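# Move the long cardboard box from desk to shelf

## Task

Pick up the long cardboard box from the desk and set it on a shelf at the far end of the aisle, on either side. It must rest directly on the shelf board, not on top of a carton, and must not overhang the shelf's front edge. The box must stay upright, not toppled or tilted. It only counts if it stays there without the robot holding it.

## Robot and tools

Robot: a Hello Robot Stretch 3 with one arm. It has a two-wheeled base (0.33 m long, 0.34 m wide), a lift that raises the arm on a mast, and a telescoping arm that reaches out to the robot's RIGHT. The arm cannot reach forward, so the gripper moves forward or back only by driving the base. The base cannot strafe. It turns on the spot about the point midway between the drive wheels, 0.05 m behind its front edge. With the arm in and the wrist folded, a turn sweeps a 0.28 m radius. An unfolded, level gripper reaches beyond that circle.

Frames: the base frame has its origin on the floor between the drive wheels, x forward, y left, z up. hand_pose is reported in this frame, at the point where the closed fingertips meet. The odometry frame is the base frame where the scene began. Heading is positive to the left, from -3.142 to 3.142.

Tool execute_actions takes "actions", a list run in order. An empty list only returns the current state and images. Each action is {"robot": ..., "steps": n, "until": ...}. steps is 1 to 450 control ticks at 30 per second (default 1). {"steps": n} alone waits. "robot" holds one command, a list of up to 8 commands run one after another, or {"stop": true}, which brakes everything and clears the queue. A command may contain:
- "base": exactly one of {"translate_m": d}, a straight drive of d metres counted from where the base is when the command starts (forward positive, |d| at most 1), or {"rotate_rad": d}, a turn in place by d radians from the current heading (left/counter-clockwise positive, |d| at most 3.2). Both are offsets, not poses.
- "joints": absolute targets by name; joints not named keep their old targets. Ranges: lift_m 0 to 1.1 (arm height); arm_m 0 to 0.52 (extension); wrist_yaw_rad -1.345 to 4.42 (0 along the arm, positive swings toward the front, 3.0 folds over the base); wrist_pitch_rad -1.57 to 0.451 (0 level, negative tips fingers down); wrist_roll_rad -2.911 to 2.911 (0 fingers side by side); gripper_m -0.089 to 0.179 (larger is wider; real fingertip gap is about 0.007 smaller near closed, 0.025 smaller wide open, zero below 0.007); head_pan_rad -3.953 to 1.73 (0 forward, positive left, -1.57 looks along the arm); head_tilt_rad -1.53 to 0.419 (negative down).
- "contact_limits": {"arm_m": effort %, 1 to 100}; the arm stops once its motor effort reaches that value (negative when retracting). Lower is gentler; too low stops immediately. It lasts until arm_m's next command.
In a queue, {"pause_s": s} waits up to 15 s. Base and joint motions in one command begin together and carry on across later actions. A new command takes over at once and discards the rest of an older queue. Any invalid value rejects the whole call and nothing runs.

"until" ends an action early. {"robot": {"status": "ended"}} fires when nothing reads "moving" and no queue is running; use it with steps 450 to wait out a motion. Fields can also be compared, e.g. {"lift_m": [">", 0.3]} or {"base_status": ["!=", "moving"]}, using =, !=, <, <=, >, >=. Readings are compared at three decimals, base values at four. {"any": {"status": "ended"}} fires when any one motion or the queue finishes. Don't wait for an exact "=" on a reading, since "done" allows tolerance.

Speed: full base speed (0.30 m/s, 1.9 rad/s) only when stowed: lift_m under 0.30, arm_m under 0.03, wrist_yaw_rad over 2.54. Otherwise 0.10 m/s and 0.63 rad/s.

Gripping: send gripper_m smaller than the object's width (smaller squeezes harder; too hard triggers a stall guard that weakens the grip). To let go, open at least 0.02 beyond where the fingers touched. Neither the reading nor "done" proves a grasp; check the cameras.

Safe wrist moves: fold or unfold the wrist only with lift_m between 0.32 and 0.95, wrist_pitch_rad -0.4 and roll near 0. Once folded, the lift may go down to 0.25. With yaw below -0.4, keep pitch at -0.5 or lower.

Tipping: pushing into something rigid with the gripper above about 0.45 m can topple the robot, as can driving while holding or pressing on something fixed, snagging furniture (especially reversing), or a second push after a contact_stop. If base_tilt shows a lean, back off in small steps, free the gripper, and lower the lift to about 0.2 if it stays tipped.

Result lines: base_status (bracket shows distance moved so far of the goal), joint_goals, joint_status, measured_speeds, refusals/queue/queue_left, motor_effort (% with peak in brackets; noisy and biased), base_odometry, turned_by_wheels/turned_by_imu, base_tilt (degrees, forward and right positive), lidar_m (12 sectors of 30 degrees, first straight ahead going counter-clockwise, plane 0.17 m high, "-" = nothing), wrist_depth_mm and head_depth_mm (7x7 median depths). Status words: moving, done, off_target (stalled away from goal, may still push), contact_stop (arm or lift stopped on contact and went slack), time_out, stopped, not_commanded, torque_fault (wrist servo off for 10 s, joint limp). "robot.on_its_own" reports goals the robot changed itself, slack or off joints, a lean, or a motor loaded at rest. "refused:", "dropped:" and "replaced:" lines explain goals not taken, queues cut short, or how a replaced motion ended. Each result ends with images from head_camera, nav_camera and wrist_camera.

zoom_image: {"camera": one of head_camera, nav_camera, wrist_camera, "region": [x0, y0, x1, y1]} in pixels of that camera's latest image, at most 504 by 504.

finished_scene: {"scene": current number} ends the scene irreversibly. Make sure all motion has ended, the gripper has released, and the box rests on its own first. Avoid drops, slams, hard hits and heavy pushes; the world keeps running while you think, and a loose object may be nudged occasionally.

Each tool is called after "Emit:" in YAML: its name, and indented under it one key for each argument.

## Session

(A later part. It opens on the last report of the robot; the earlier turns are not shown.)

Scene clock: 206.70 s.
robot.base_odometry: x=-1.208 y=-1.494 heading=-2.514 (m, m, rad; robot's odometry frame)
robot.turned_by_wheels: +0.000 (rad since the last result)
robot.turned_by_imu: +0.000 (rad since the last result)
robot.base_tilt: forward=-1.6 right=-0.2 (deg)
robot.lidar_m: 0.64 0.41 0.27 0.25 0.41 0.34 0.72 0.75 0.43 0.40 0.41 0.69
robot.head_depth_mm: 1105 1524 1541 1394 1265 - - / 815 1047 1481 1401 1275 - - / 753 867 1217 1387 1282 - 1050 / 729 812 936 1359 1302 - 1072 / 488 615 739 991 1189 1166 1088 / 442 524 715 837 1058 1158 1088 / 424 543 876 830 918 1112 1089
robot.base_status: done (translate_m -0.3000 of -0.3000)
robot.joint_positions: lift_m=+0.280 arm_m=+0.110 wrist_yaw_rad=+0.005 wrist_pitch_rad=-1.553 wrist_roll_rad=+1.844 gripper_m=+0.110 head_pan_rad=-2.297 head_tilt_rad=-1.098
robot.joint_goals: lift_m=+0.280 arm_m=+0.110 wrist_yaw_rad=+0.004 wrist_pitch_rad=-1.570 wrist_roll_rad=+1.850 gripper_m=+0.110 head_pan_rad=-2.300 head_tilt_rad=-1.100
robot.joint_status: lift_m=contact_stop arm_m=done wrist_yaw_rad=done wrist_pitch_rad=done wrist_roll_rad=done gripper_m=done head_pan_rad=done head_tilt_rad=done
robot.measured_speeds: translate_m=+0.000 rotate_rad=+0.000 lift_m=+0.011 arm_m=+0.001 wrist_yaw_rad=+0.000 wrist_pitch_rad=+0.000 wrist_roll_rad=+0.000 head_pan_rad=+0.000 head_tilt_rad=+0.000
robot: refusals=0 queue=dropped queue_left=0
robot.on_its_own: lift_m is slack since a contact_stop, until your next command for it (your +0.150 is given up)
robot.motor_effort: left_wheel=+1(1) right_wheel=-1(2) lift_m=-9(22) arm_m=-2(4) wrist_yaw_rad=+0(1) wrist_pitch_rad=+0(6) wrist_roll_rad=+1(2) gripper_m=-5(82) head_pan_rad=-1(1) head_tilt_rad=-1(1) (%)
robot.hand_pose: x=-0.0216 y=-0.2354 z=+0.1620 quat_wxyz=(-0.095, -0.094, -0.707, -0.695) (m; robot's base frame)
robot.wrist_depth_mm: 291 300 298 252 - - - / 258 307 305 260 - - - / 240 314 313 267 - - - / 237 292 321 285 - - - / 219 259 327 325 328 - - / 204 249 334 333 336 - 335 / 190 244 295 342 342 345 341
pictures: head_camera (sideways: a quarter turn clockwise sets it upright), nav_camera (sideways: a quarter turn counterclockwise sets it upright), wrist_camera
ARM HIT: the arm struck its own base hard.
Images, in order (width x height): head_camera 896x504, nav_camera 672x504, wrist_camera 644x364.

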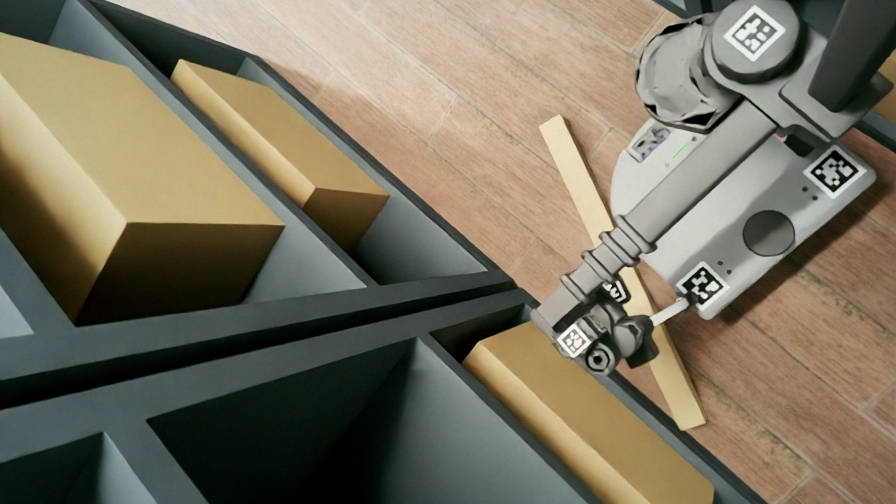

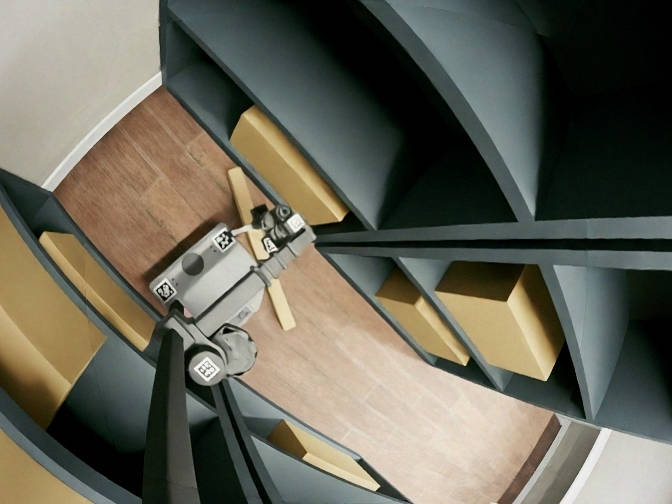

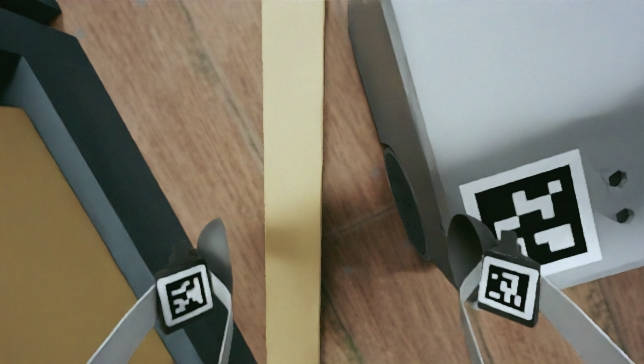

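Emit:
execute_actions:
  actions:
    - {"robot":[{"joints":{"lift_m":0.31,"gripper_m":0.08,"arm_m":0.13}},{"joints":{"lift_m":0.15}}],"steps":300,"until":{"robot":{"status":"ended"}}}

Scene clock: 212.90 s.
robot.base_odometry: x=-1.208 y=-1.494 heading=-2.514 (m, m, rad; robot's odometry frame)
robot.turned_by_wheels: +0.000 (rad since the last result)
robot.turned_by_imu: +0.000 (rad since the last result)
robot.base_tilt: forward=-1.5 right=-0.2 (deg)
robot.lidar_m: 0.64 0.41 0.27 0.25 0.41 0.34 0.72 0.75 0.43 0.40 0.41 0.69
robot.head_depth_mm: 1108 1533 1547 1403 1272 1175 1023 / 817 1048 1487 1401 1273 - 980 / 751 869 1213 1382 1296 - 1051 / 726 812 940 1347 1297 - 1074 / 488 617 742 989 1241 1162 1086 / 443 523 714 835 1067 1163 1089 / 423 541 876 827 921 1114 1089
robot.base_status: done (translate_m -0.3000 of -0.3000)
robot.joint_positions: lift_m=+0.150 arm_m=+0.130 wrist_yaw_rad=+0.005 wrist_pitch_rad=-1.548 wrist_roll_rad=+1.845 gripper_m=+0.080 head_pan_rad=-2.297 head_tilt_rad=-1.098
robot.joint_goals: lift_m=+0.150 arm_m=+0.130 wrist_yaw_rad=+0.004 wrist_pitch_rad=-1.570 wrist_roll_rad=+1.850 gripper_m=+0.080 head_pan_rad=-2.300 head_tilt_rad=-1.100
robot.joint_status: lift_m=done arm_m=done wrist_yaw_rad=done wrist_pitch_rad=done wrist_roll_rad=done gripper_m=done head_pan_rad=done head_tilt_rad=done
robot.measured_speeds: translate_m=+0.000 rotate_rad=+0.000 lift_m=+0.000 arm_m=+0.000 wrist_yaw_rad=+0.000 wrist_pitch_rad=+0.000 wrist_roll_rad=+0.000 head_pan_rad=+0.000 head_tilt_rad=+0.000
robot: refusals=0 queue=done queue_left=0
robot.motor_effort: left_wheel=+1(1) right_wheel=-1(2) lift_m=+27(43) arm_m=+2(1) wrist_yaw_rad=-1(1) wrist_pitch_rad=-2(2) wrist_roll_rad=+2(2) gripper_m=+0(80) head_pan_rad=-1(3) head_tilt_rad=-1(1) (%)
robot.hand_pose: x=-0.0216 y=-0.2562 z=+0.0323 quat_wxyz=(-0.096, -0.094, -0.708, -0.693) (m; robot's base frame)
robot.wrist_depth_mm: 178 176 176 128 174 - - / 183 181 179 131 179 - - / 186 185 184 134 183 - - / 189 190 188 138 187 - - / 177 195 192 141 192 - - / 165 199 - 145 198 - - / 154 183 204 148 202 202 -
pictures: head_camera (sideways: a quarter turn clockwise sets it upright), nav_camera (sideways: a quarter turn counterclockwise sets it upright), wrist_camera
Images, in order (width x height): head_camera 896x504, nav_camera 672x504, wrist_camera 644x364.

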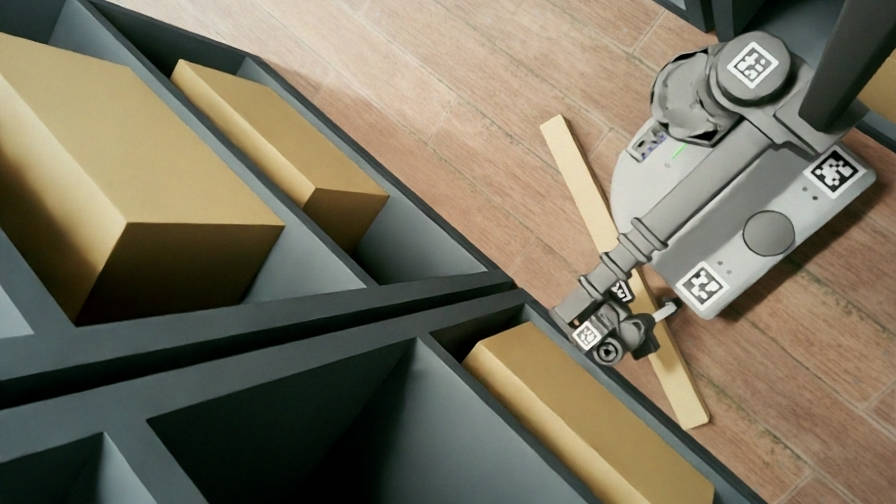

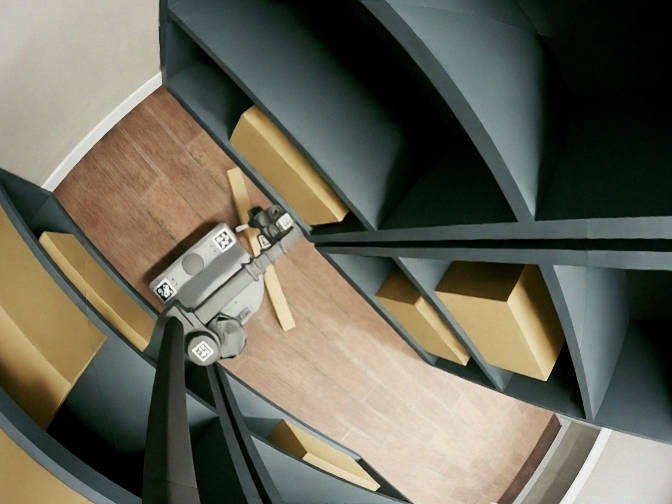

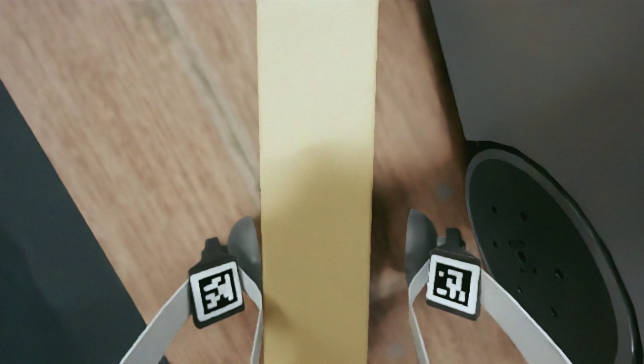

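Emit:
execute_actions:
  actions:
    - {"robot":[{"joints":{"lift_m":0.135}},{"joints":{"gripper_m":-0.02}},{"pause_s":0.3},{"joints":{"lift_m":0.74,"wrist_roll_rad":1.62,"head_pan_rad":-1.57,"head_tilt_rad":-1.0}}],"steps":400,"until":{"robot":{"status":"ended"}}}

Scene clock: 231.10 s.
robot.base_odometry: x=-1.208 y=-1.494 heading=-2.514 (m, m, rad; robot's odometry frame)
robot.turned_by_wheels: +0.000 (rad since the last result)
robot.turned_by_imu: +0.000 (rad since the last result)
robot.base_tilt: forward=-1.6 right=-0.2 (deg)
robot.lidar_m: 0.64 0.41 0.27 0.25 0.41 0.34 0.72 0.75 0.44 0.40 0.41 0.69
robot.head_depth_mm: 484 452 587 720 - - - / 530 452 766 - 640 1185 - / 533 446 992 - 644 1203 - / 535 444 978 869 652 1206 1081 / 538 447 972 871 811 1198 1081 / 541 450 958 875 806 1195 1086 / 545 451 966 876 1203 1186 1088
robot.base_status: done (translate_m -0.3000 of -0.3000)
robot.joint_positions: lift_m=+0.740 arm_m=+0.130 wrist_yaw_rad=+0.003 wrist_pitch_rad=-1.548 wrist_roll_rad=+1.628 gripper_m=-0.007 head_pan_rad=-1.577 head_tilt_rad=-1.001
robot.joint_goals: lift_m=+0.740 arm_m=+0.130 wrist_yaw_rad=+0.004 wrist_pitch_rad=-1.570 wrist_roll_rad=+1.620 gripper_m=-0.008 head_pan_rad=-1.570 head_tilt_rad=-1.000
robot.joint_status: lift_m=done arm_m=done wrist_yaw_rad=done wrist_pitch_rad=done wrist_roll_rad=done gripper_m=done head_pan_rad=done head_tilt_rad=done
robot.measured_speeds: translate_m=+0.000 rotate_rad=+0.000 lift_m=+0.000 arm_m=+0.000 wrist_yaw_rad=+0.000 wrist_pitch_rad=+0.000 wrist_roll_rad=+0.000 head_pan_rad=+0.000 head_tilt_rad=+0.000
robot: refusals=0 queue=done queue_left=0
robot.on_its_own: gripper_m is held at -0.008, not at your -0.020, by its stall guard, which is not easing now
robot.motor_effort: left_wheel=+0(1) right_wheel=-1(2) lift_m=+43(47) arm_m=+2(2) wrist_yaw_rad=+0(1) wrist_pitch_rad=-1(2) wrist_roll_rad=-3(6) gripper_m=-21(100) head_pan_rad=+4(32) head_tilt_rad=+1(14) (%)
robot.hand_pose: x=-0.0216 y=-0.2561 z=+0.6217 quat_wxyz=(-0.019, -0.019, -0.714, -0.699) (m; robot's base frame)
robot.wrist_depth_mm: 231 296 601 113 113 687 643 / 236 266 546 115 115 - 658 / 242 250 483 117 117 - 582 / 246 249 455 119 449 777 599 / 253 253 450 122 781 796 630 / 260 259 - 124 124 801 658 / 268 267 472 127 827 828 741
pictures: head_camera (sideways: a quarter turn clockwise sets it upright), nav_camera (sideways: a quarter turn counterclockwise sets it upright), wrist_camera
Images, in order (width x height): head_camera 896x504, nav_camera 672x504, wrist_camera 644x364.

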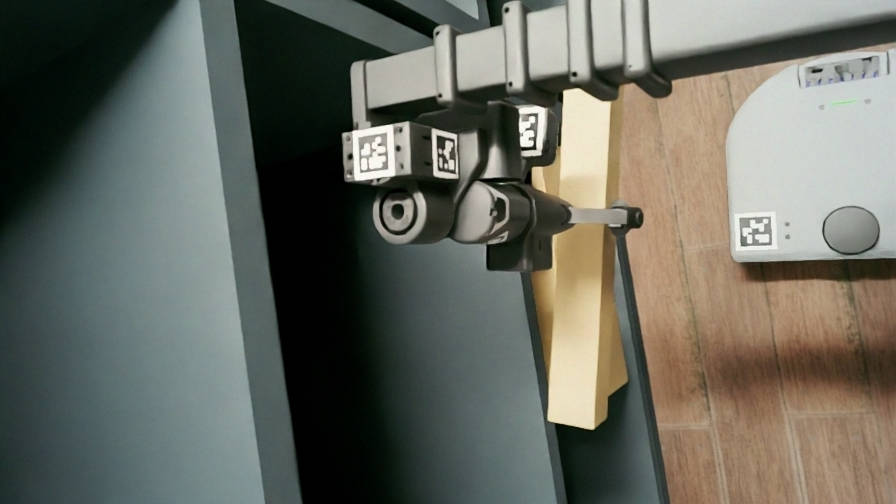

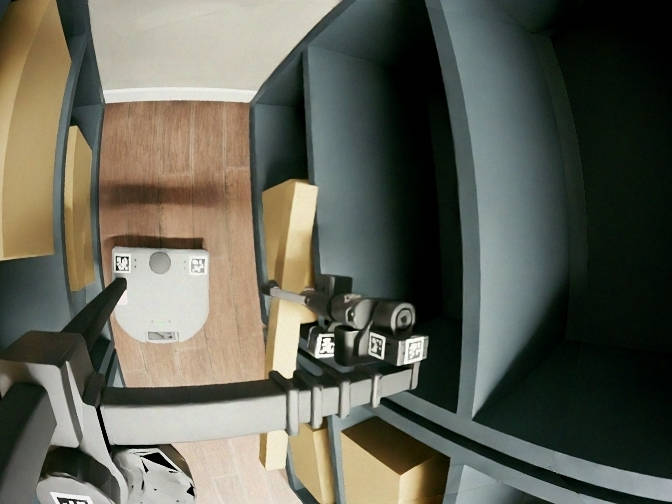

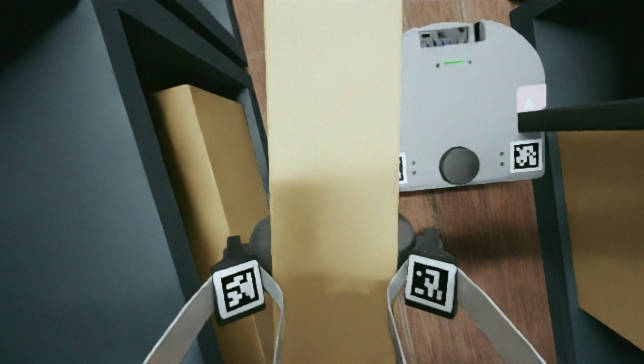

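Emit:
execute_actions:
  actions:
    - {"robot":{"base":{"translate_m":0.28}},"steps":300,"until":{"robot":{"status":"ended"}}}
    - {"robot":{"joints":{"arm_m":0.42},"contact_limits":{"arm_m":15}},"steps":300,"until":{"robot":{"status":"ended"}}}

Scene clock: 254.00 s.
robot.base_odometry: x=-1.435 y=-1.658 heading=-2.514 (m, m, rad; robot's odometry frame)
robot.turned_by_wheels: +0.000 (rad since the last result)
robot.turned_by_imu: +0.001 (rad since the last result)
robot.base_tilt: forward=-1.7 right=-0.5 (deg)
robot.lidar_m: 0.36 0.37 0.30 0.28 0.29 0.36 1.00 0.60 0.40 0.37 0.51 0.39
robot.head_depth_mm: 535 444 966 876 - - - / 537 446 442 - 1069 1185 - / 542 449 425 - 1014 1210 - / 545 451 938 884 1146 1211 1083 / 547 453 944 874 1198 1179 1089 / 550 456 431 875 1205 1183 1086 / 556 459 420 881 821 1036 954
robot.base_status: done (translate_m +0.2800 of +0.2800)
robot.joint_positions: lift_m=+0.740 arm_m=+0.190 wrist_yaw_rad=+0.003 wrist_pitch_rad=-1.546 wrist_roll_rad=+1.626 gripper_m=-0.007 head_pan_rad=-1.577 head_tilt_rad=-0.999
robot.joint_goals: lift_m=+0.740 arm_m=+0.190 wrist_yaw_rad=+0.004 wrist_pitch_rad=-1.570 wrist_roll_rad=+1.620 gripper_m=-0.008 head_pan_rad=-1.570 head_tilt_rad=-1.000
robot.joint_status: lift_m=done arm_m=contact_stop wrist_yaw_rad=done wrist_pitch_rad=done wrist_roll_rad=done gripper_m=done head_pan_rad=done head_tilt_rad=done
robot.measured_speeds: translate_m=+0.000 rotate_rad=+0.001 lift_m=+0.000 arm_m=+0.008 wrist_yaw_rad=+0.000 wrist_pitch_rad=+0.000 wrist_roll_rad=+0.000 head_pan_rad=+0.000 head_tilt_rad=+0.000
robot: refusals=0 queue=dropped queue_left=0
robot.on_its_own: gripper_m is held at -0.008, not at your -0.020, by its stall guard, which is not easing now; arm_m is slack since a contact_stop, until your next command for it (your +0.420 is given up)
robot.motor_effort: left_wheel=-8(9) right_wheel=+0(3) lift_m=+43(43) arm_m=+6(16) wrist_yaw_rad=+0(0) wrist_pitch_rad=-2(4) wrist_roll_rad=-2(3) gripper_m=-20(21) head_pan_rad=+2(2) head_tilt_rad=-1(1) (%)
robot.contact_limits: arm_m 15 (drawing in: default 18, maximum 30; extending or still: default 25, maximum 41)
robot.hand_pose: x=-0.0216 y=-0.3171 z=+0.6217 quat_wxyz=(-0.018, -0.018, -0.715, -0.698) (m; robot's base frame)
robot.wrist_depth_mm: 233 233 233 112 114 713 634 / 239 239 237 114 114 - 631 / 246 243 242 117 117 - 662 / 252 250 248 119 449 767 706 / 258 257 255 122 782 791 726 / 267 262 - 124 124 802 705 / 272 270 269 127 660 638 591
pictures: head_camera (sideways: a quarter turn clockwise sets it upright), nav_camera (sideways: a quarter turn counterclockwise sets it upright), wrist_camera
Images, in order (width x height): head_camera 896x504, nav_camera 672x504, wrist_camera 644x364.

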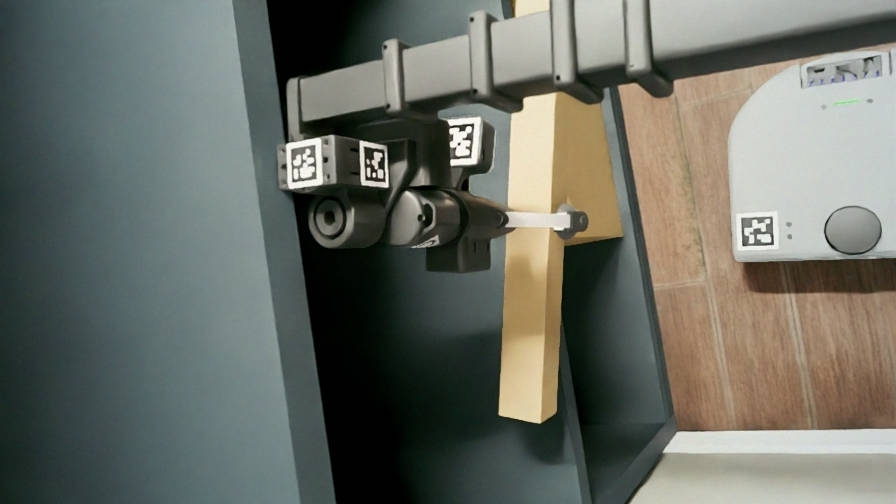

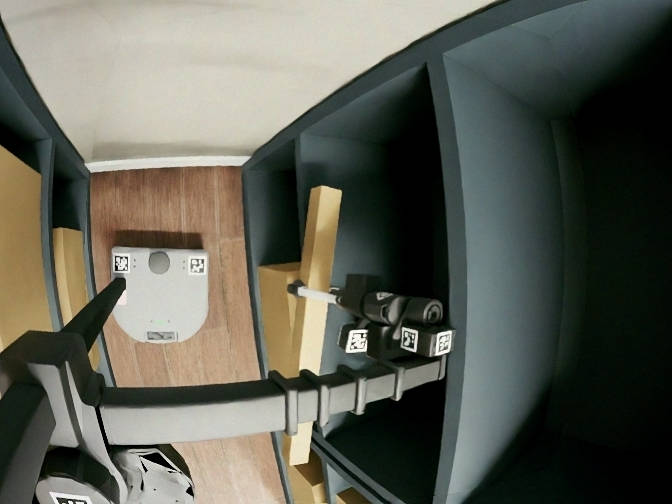

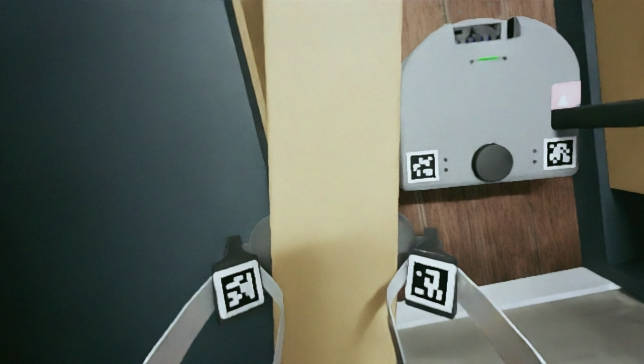

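Emit:
execute_actions:
  actions:
    - {"robot":[{"joints":{"arm_m":0.13}},{"joints":{"lift_m":1.09,"head_tilt_rad":-0.5}}],"steps":400,"until":{"robot":{"status":"ended"}}}
    - {"robot":{"joints":{"arm_m":0.42},"contact_limits":{"arm_m":15}},"steps":300,"until":{"robot":{"status":"ended"}}}

Scene clock: 270.17 s.
robot.base_odometry: x=-1.435 y=-1.658 heading=-2.514 (m, m, rad; robot's odometry frame)
robot.turned_by_wheels: +0.000 (rad since the last result)
robot.turned_by_imu: +0.000 (rad since the last result)
robot.base_tilt: forward=-1.9 right=-0.6 (deg)
robot.lidar_m: 0.36 0.37 0.30 0.28 0.29 0.36 1.00 0.60 0.40 0.37 0.51 0.39
robot.head_depth_mm: 667 759 823 571 448 370 727 / - - 823 551 449 368 728 / 652 - - 579 442 362 736 / 652 720 783 559 453 366 736 / 647 711 779 622 457 369 740 / 638 698 769 627 460 370 744 / 629 689 755 633 463 369 745
robot.base_status: done (translate_m +0.2800 of +0.2800)
robot.joint_positions: lift_m=+1.090 arm_m=+0.220 wrist_yaw_rad=+0.014 wrist_pitch_rad=-1.556 wrist_roll_rad=+1.600 gripper_m=-0.007 head_pan_rad=-1.576 head_tilt_rad=-0.507
robot.joint_goals: lift_m=+1.090 arm_m=+0.220 wrist_yaw_rad=+0.004 wrist_pitch_rad=-1.570 wrist_roll_rad=+1.620 gripper_m=-0.008 head_pan_rad=-1.570 head_tilt_rad=-0.500
robot.joint_status: lift_m=done arm_m=contact_stop wrist_yaw_rad=done wrist_pitch_rad=done wrist_roll_rad=done gripper_m=done head_pan_rad=done head_tilt_rad=done
robot.measured_speeds: translate_m=+0.000 rotate_rad=+0.000 lift_m=-0.001 arm_m=-0.013 wrist_yaw_rad=+0.000 wrist_pitch_rad=+0.000 wrist_roll_rad=+0.000 head_pan_rad=+0.000 head_tilt_rad=+0.000
robot: refusals=0 queue=dropped queue_left=0
robot.on_its_own: gripper_m is held at -0.008, not at your -0.020, by its stall guard, which is not easing now; arm_m is slack since a contact_stop, until your next command for it (your +0.420 is given up)
robot.motor_effort: left_wheel=-1(13) right_wheel=+0(4) lift_m=+40(45) arm_m=+12(16) wrist_yaw_rad=-7(7) wrist_pitch_rad=+2(3) wrist_roll_rad=+7(7) gripper_m=-39(38) head_pan_rad=+2(2) head_tilt_rad=+5(44) (%)
robot.contact_limits: arm_m 15 (drawing in: default 18, maximum 30; extending or still: default 25, maximum 41)
robot.hand_pose: x=-0.0218 y=-0.3444 z=+0.9720 quat_wxyz=(-0.005, -0.005, -0.712, -0.702) (m; robot's base frame)
robot.wrist_depth_mm: 129 129 136 108 106 976 730 / 132 132 133 576 108 887 748 / 135 135 136 579 112 912 774 / 138 138 139 595 114 - 794 / 141 141 142 119 117 - 910 / 144 145 145 121 121 - 737 / 148 149 149 156 124 657 612
pictures: head_camera (sideways: a quarter turn clockwise sets it upright), nav_camera (sideways: a quarter turn counterclockwise sets it upright), wrist_camera
Images, in order (width x height): head_camera 896x504, nav_camera 672x504, wrist_camera 644x364.

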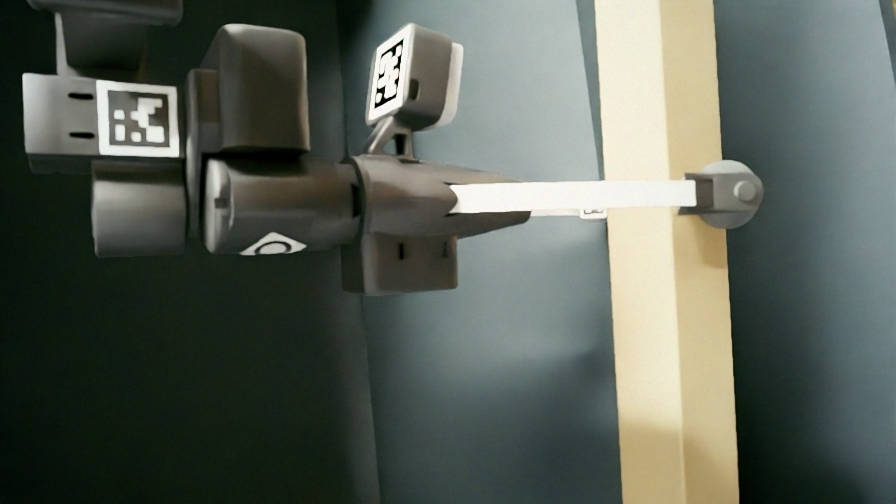

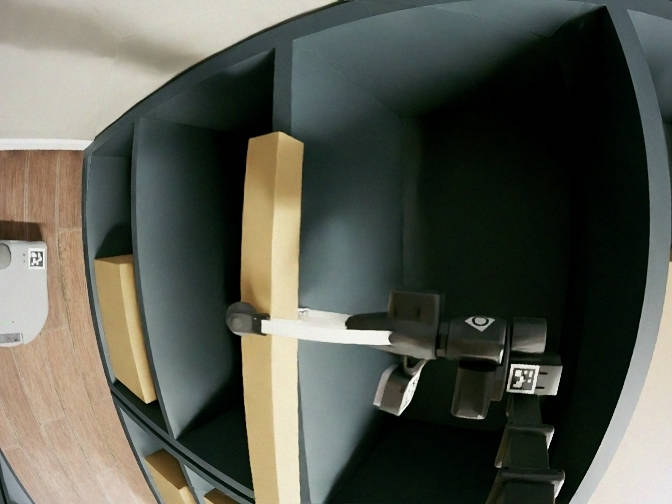

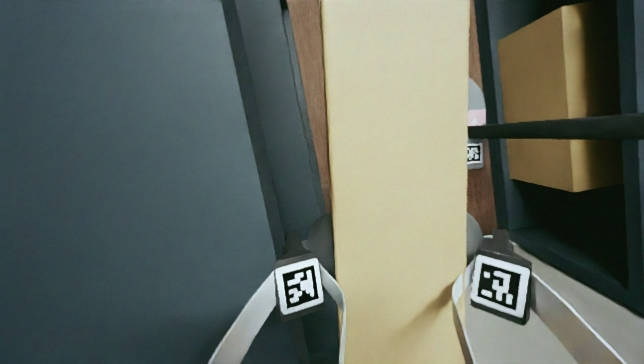

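Emit:
execute_actions:
  actions:
    - {"robot":[{"joints":{"arm_m":0.05}},{"joints":{"lift_m":1.1,"wrist_pitch_rad":-0.7}}],"steps":400,"until":{"robot":{"status":"ended"}}}

Scene clock: 280.93 s.
robot.base_odometry: x=-1.435 y=-1.658 heading=-2.514 (m, m, rad; robot's odometry frame)
robot.turned_by_wheels: +0.000 (rad since the last result)
robot.turned_by_imu: -0.011 (rad since the last result)
robot.base_tilt: forward=-1.6 right=-0.1 (deg)
robot.lidar_m: 0.36 0.37 0.31 0.28 0.29 0.36 1.00 0.61 0.40 0.37 0.52 0.40
robot.head_depth_mm: - - - - 441 871 726 / 648 - - - 442 875 725 / 639 - - - 434 878 730 / 641 712 774 - 423 883 734 / 639 701 767 642 419 862 736 / 630 689 762 615 409 866 737 / 619 678 747 620 411 844 742
robot.base_status: done (translate_m +0.2800 of +0.2800)
robot.joint_positions: lift_m=+1.099 arm_m=+0.050 wrist_yaw_rad=+0.006 wrist_pitch_rad=-0.718 wrist_roll_rad=+1.617 gripper_m=-0.007 head_pan_rad=-1.576 head_tilt_rad=-0.507
robot.joint_goals: lift_m=+1.100 arm_m=+0.050 wrist_yaw_rad=+0.004 wrist_pitch_rad=-0.700 wrist_roll_rad=+1.620 gripper_m=-0.008 head_pan_rad=-1.570 head_tilt_rad=-0.500
robot.joint_status: lift_m=done arm_m=done wrist_yaw_rad=done wrist_pitch_rad=done wrist_roll_rad=done gripper_m=done head_pan_rad=done head_tilt_rad=done
robot.measured_speeds: translate_m=+0.000 rotate_rad=+0.000 lift_m=+0.000 arm_m=+0.000 wrist_yaw_rad=+0.000 wrist_pitch_rad=+0.000 wrist_roll_rad=+0.000 head_pan_rad=+0.000 head_tilt_rad=+0.000
robot: refusals=0 queue=done queue_left=0
robot.on_its_own: gripper_m is held at -0.008, not at your -0.020, by its stall guard, which is not easing now
robot.motor_effort: left_wheel=+2(3) right_wheel=-1(2) lift_m=+43(48) arm_m=-2(11) wrist_yaw_rad=-2(7) wrist_pitch_rad=+8(7) wrist_roll_rad=+1(7) gripper_m=-22(38) head_pan_rad=+1(2) head_tilt_rad=+6(5) (%)
robot.hand_pose: x=-0.0204 y=-0.3721 z=+1.0510 quat_wxyz=(-0.020, -0.005, -0.936, -0.352) (m; robot's base frame)
robot.wrist_depth_mm: 440 485 314 110 200 530 768 / 435 488 329 112 196 540 723 / 432 491 349 115 191 554 671 / 426 489 370 117 191 569 791 / 424 487 429 120 122 577 522 / 417 479 500 123 124 580 528 / 412 467 425 126 192 593 530
pictures: head_camera (sideways: a quarter turn clockwise sets it upright), nav_camera (sideways: a quarter turn counterclockwise sets it upright), wrist_camera
Images, in order (width x height): head_camera 896x504, nav_camera 672x504, wrist_camera 644x364.

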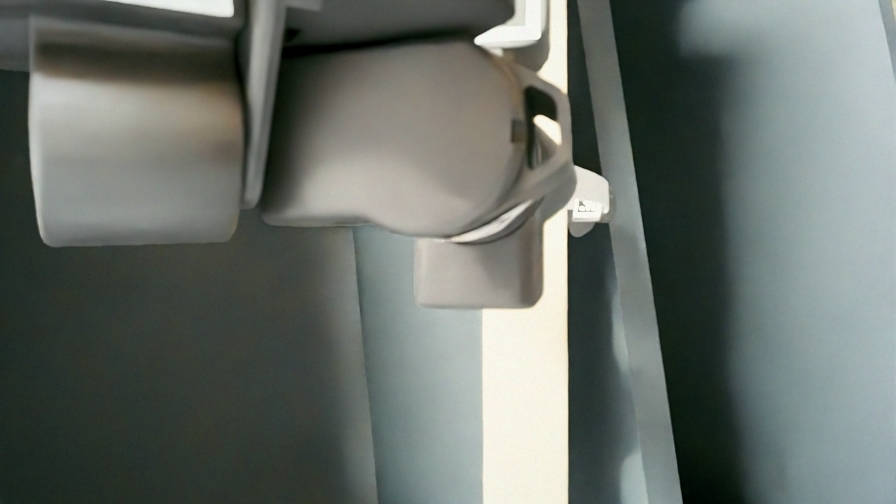

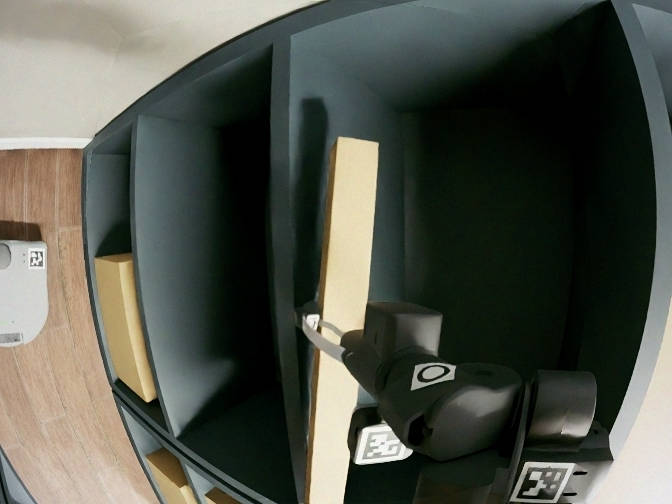

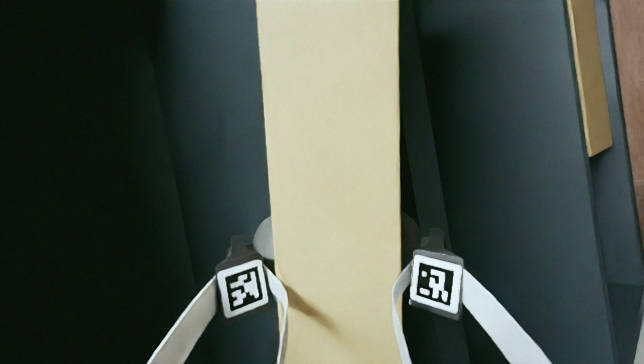

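Box is now above the board. Extend.

Emit:
execute_actions:
  actions:
    - {"robot":{"joints":{"arm_m":0.22},"contact_limits":{"arm_m":15}},"steps":300,"until":{"robot":{"status":"ended"}}}

Scene clock: 285.77 s.
robot.base_odometry: x=-1.435 y=-1.658 heading=-2.513 (m, m, rad; robot's odometry frame)
robot.turned_by_wheels: +0.000 (rad since the last result)
robot.turned_by_imu: +0.000 (rad since the last result)
robot.base_tilt: forward=-1.6 right=-0.2 (deg)
robot.lidar_m: 0.36 0.37 0.31 0.28 0.29 0.36 1.00 0.61 0.40 0.37 0.52 0.40
robot.head_depth_mm: - 738 813 516 459 872 722 / - - - 520 460 878 726 / 640 - - 524 446 882 728 / 641 712 - 528 448 884 733 / 641 700 765 531 452 863 734 / 631 687 749 535 454 868 741 / 620 677 741 565 457 848 742
robot.base_status: done (translate_m +0.2800 of +0.2800)
robot.joint_positions: lift_m=+1.099 arm_m=+0.220 wrist_yaw_rad=+0.005 wrist_pitch_rad=-0.717 wrist_roll_rad=+1.622 gripper_m=-0.007 head_pan_rad=-1.576 head_tilt_rad=-0.507
robot.joint_goals: lift_m=+1.100 arm_m=+0.220 wrist_yaw_rad=+0.004 wrist_pitch_rad=-0.700 wrist_roll_rad=+1.620 gripper_m=-0.008 head_pan_rad=-1.570 head_tilt_rad=-0.500
robot.joint_status: lift_m=done arm_m=done wrist_yaw_rad=done wrist_pitch_rad=done wrist_roll_rad=done gripper_m=done head_pan_rad=done head_tilt_rad=done
robot.measured_speeds: translate_m=+0.000 rotate_rad=+0.000 lift_m=+0.000 arm_m=+0.000 wrist_yaw_rad=+0.000 wrist_pitch_rad=+0.000 wrist_roll_rad=+0.000 head_pan_rad=+0.000 head_tilt_rad=+0.000
robot: refusals=0 queue=done queue_left=0
robot.on_its_own: gripper_m is held at -0.008, not at your -0.020, by its stall guard, which is not easing now
robot.motor_effort: left_wheel=+2(2) right_wheel=-2(2) lift_m=+43(43) arm_m=+3(3) wrist_yaw_rad=-1(1) wrist_pitch_rad=+7(8) wrist_roll_rad=-1(1) gripper_m=-21(22) head_pan_rad=+2(2) head_tilt_rad=+5(5) (%)
robot.contact_limits: arm_m 15 (drawing in: default 18, maximum 30; extending or still: default 25, maximum 41)
robot.hand_pose: x=-0.0205 y=-0.5418 z=+1.0512 quat_wxyz=(-0.023, -0.007, -0.936, -0.351) (m; robot's base frame)
robot.wrist_depth_mm: 312 360 311 108 153 137 116 / 306 353 328 111 157 140 118 / 302 349 347 114 161 143 120 / 300 345 371 117 166 147 122 / 296 341 381 120 121 151 125 / 293 336 374 123 124 151 128 / 290 327 382 127 183 165 131
pictures: head_camera (sideways: a quarter turn clockwise sets it upright), nav_camera (sideways: a quarter turn counterclockwise sets it upright), wrist_camera
Images, in order (width x height): head_camera 896x504, nav_camera 672x504, wrist_camera 644x364.

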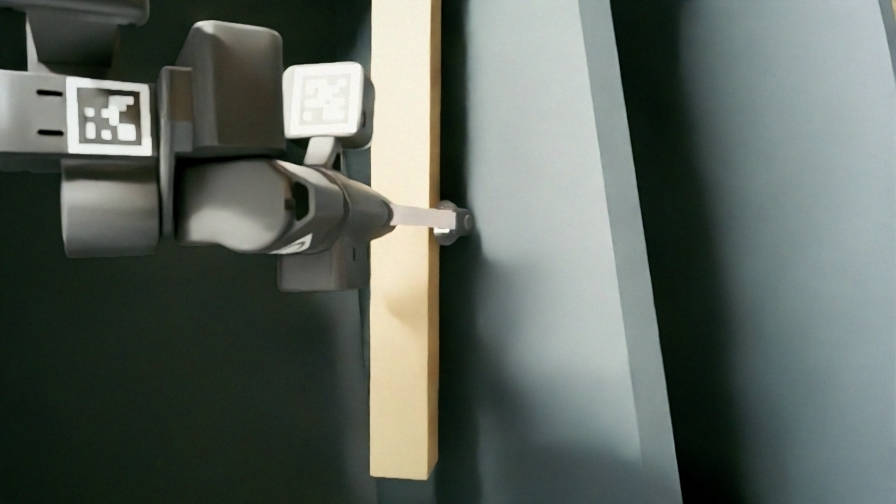

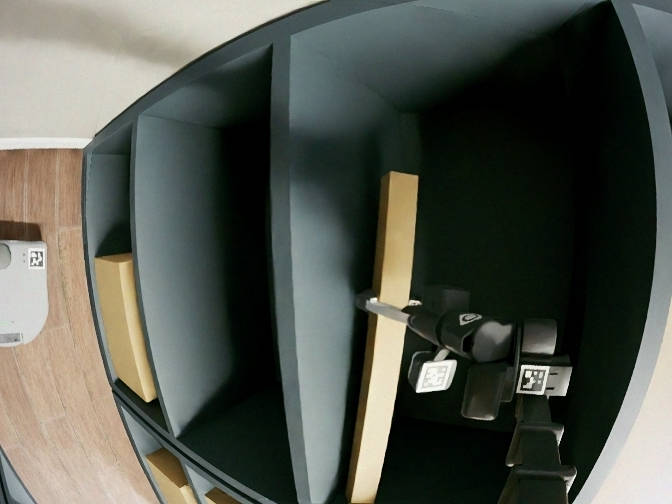

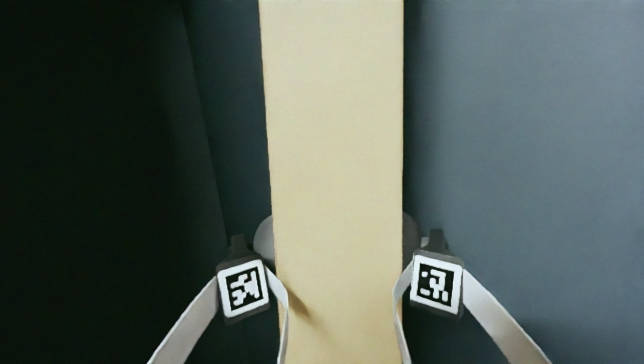

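Good. Lower gently until contact, then release.

Emit:
execute_actions:
  actions:
    - {"robot":{"joints":{"lift_m":1.06}},"steps":300,"until":{"robot":{"status":"ended"}}}
    - {"robot":{"joints":{"gripper_m":0.12}},"steps":90}

Scene clock: 291.30 s.
robot.base_odometry: x=-1.435 y=-1.658 heading=-2.514 (m, m, rad; robot's odometry frame)
robot.turned_by_wheels: +0.000 (rad since the last result)
robot.turned_by_imu: +0.001 (rad since the last result)
robot.base_tilt: forward=-1.5 right=-0.1 (deg)
robot.lidar_m: 0.36 0.37 0.31 0.28 0.29 0.36 1.00 0.61 0.40 0.37 0.52 0.40
robot.head_depth_mm: 667 760 812 565 459 870 724 / 647 - - 569 461 880 726 / 647 - - 572 447 879 730 / 646 718 - 577 450 887 732 / 638 702 767 581 452 862 736 / 628 688 759 587 456 847 738 / 620 678 746 601 457 848 740
robot.base_status: done (translate_m +0.2800 of +0.2800)
robot.joint_positions: lift_m=+1.082 arm_m=+0.220 wrist_yaw_rad=+0.004 wrist_pitch_rad=-0.640 wrist_roll_rad=+1.622 gripper_m=+0.120 head_pan_rad=-1.576 head_tilt_rad=-0.506
robot.joint_goals: lift_m=+1.082 arm_m=+0.220 wrist_yaw_rad=+0.004 wrist_pitch_rad=-0.700 wrist_roll_rad=+1.620 gripper_m=+0.120 head_pan_rad=-1.570 head_tilt_rad=-0.500
robot.joint_status: lift_m=contact_stop arm_m=done wrist_yaw_rad=done wrist_pitch_rad=done wrist_roll_rad=done gripper_m=done head_pan_rad=done head_tilt_rad=done
robot.measured_speeds: translate_m=+0.000 rotate_rad=+0.000 lift_m=+0.000 arm_m=+0.000 wrist_yaw_rad=+0.000 wrist_pitch_rad=+0.000 wrist_roll_rad=+0.000 head_pan_rad=+0.000 head_tilt_rad=+0.000
robot: refusals=0 queue=done queue_left=0
robot.on_its_own: lift_m is slack since a contact_stop, until your next command for it (your +1.060 is given up); wrist_pitch_rad is at rest, and its effort (-25) is outside its rest range (-20 to +32)
robot.motor_effort: left_wheel=+0(3) right_wheel=-1(4) lift_m=+35(40) arm_m=+1(3) wrist_yaw_rad=+0(2) wrist_pitch_rad=-25(25) wrist_roll_rad=-1(1) gripper_m=+10(90) head_pan_rad=+1(2) head_tilt_rad=+4(4) (%)
robot.contact_limits: arm_m 15 (drawing in: default 18, maximum 30; extending or still: default 25, maximum 41)
robot.hand_pose: x=-0.0206 y=-0.5558 z=+1.0483 quat_wxyz=(-0.023, -0.006, -0.949, -0.315) (m; robot's base frame)
robot.wrist_depth_mm: 304 344 344 150 158 131 109 / 300 343 367 155 163 134 111 / 298 336 370 162 169 137 113 / 294 335 373 168 175 141 115 / 293 330 382 175 184 144 118 / 290 316 385 183 194 140 120 / 286 330 382 192 196 158 122
pictures: head_camera (sideways: a quarter turn clockwise sets it upright), nav_camera (sideways: a quarter turn counterclockwise sets it upright), wrist_camera
Images, in order (width x height): head_camera 896x504, nav_camera 672x504, wrist_camera 644x364.

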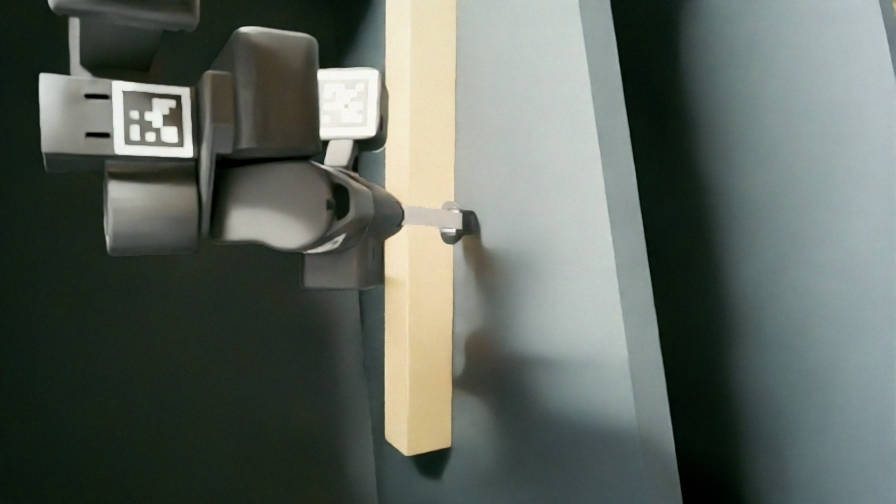

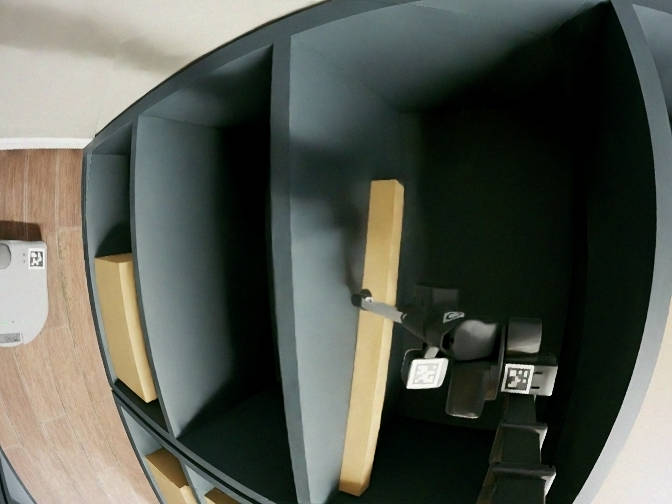

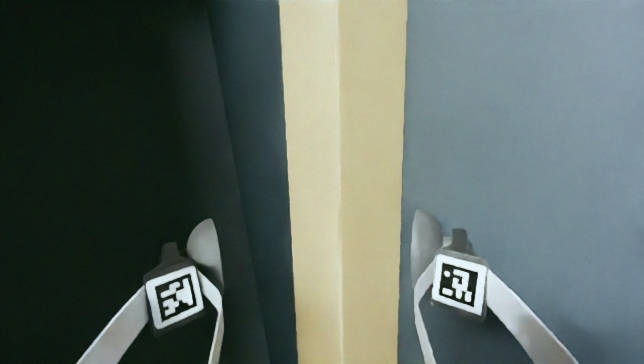

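Box settled. Raise and retract.

Emit:
execute_actions:
  actions:
    - {"robot":[{"joints":{"lift_m":1.1,"wrist_pitch_rad":-0.5}},{"joints":{"arm_m":0.0}}],"steps":400,"until":{"robot":{"status":"ended"}}}

Scene clock: 301.53 s.
robot.base_odometry: x=-1.435 y=-1.658 heading=-2.514 (m, m, rad; robot's odometry frame)
robot.turned_by_wheels: +0.000 (rad since the last result)
robot.turned_by_imu: +0.000 (rad since the last result)
robot.base_tilt: forward=-1.6 right=-0.2 (deg)
robot.lidar_m: 0.36 0.37 0.31 0.28 0.29 0.36 1.00 0.61 0.40 0.37 0.52 0.40
robot.head_depth_mm: - - - - - - 722 / - - - - - - 718 / - - - - - 833 730 / 649 710 782 585 - 886 732 / 640 702 766 587 452 862 732 / 631 688 760 587 454 865 741 / 620 677 747 600 457 845 741
robot.base_status: done (translate_m +0.2800 of +0.2800)
robot.joint_positions: lift_m=+1.099 arm_m=+0.000 wrist_yaw_rad=+0.004 wrist_pitch_rad=-0.516 wrist_roll_rad=+1.622 gripper_m=+0.120 head_pan_rad=-1.576 head_tilt_rad=-0.506
robot.joint_goals: lift_m=+1.100 arm_m=+0.000 wrist_yaw_rad=+0.004 wrist_pitch_rad=-0.500 wrist_roll_rad=+1.620 gripper_m=+0.120 head_pan_rad=-1.570 head_tilt_rad=-0.500
robot.joint_status: lift_m=done arm_m=done wrist_yaw_rad=done wrist_pitch_rad=done wrist_roll_rad=done gripper_m=done head_pan_rad=done head_tilt_rad=done
robot.measured_speeds: translate_m=+0.000 rotate_rad=+0.000 lift_m=+0.000 arm_m=+0.000 wrist_yaw_rad=+0.000 wrist_pitch_rad=+0.000 wrist_roll_rad=+0.000 head_pan_rad=+0.000 head_tilt_rad=+0.000
robot: refusals=0 queue=done queue_left=0
robot.motor_effort: left_wheel=+1(1) right_wheel=-1(1) lift_m=+42(45) arm_m=-2(2) wrist_yaw_rad=-1(1) wrist_pitch_rad=+7(23) wrist_roll_rad=-1(1) gripper_m=+0(10) head_pan_rad=+3(1) head_tilt_rad=+4(5) (%)
robot.hand_pose: x=-0.0205 y=-0.3560 z=+1.0904 quat_wxyz=(-0.024, -0.005, -0.966, -0.256) (m; robot's base frame)
robot.wrist_depth_mm: 471 524 560 313 216 584 476 / 465 520 560 324 221 589 486 / 465 516 569 342 227 601 499 / 462 516 570 353 235 595 509 / 460 500 577 368 245 607 523 / 453 491 582 383 258 - 522 / 452 513 568 400 261 613 510
pictures: head_camera (sideways: a quarter turn clockwise sets it upright), nav_camera (sideways: a quarter turn counterclockwise sets it upright), wrist_camera
Images, in order (width x height): head_camera 896x504, nav_camera 672x504, wrist_camera 644x364.

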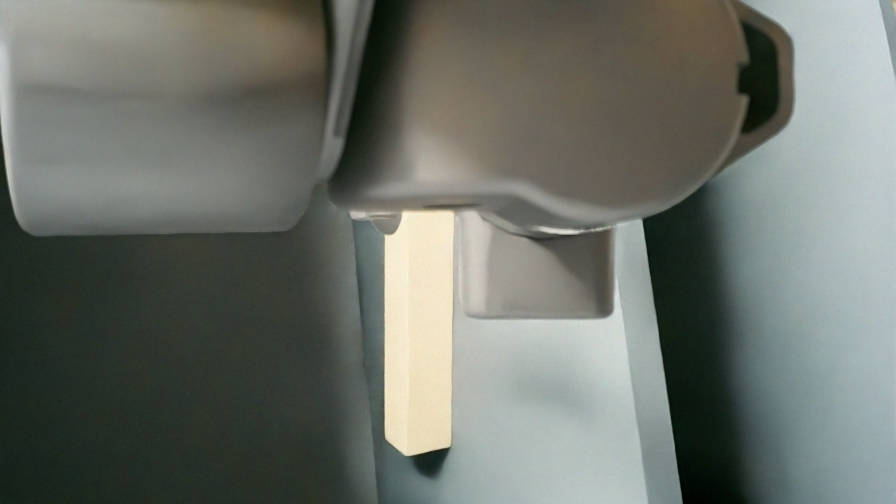

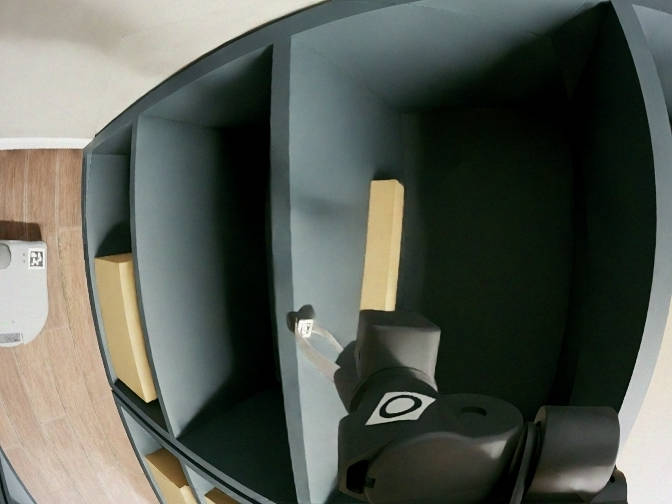

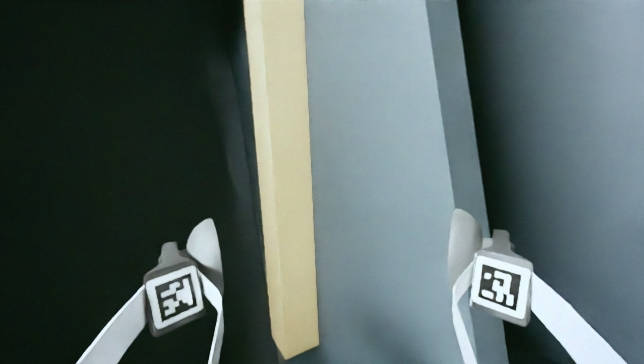

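Emit:
finished_scene:
  scene: 2

The scene is finished: the task was done.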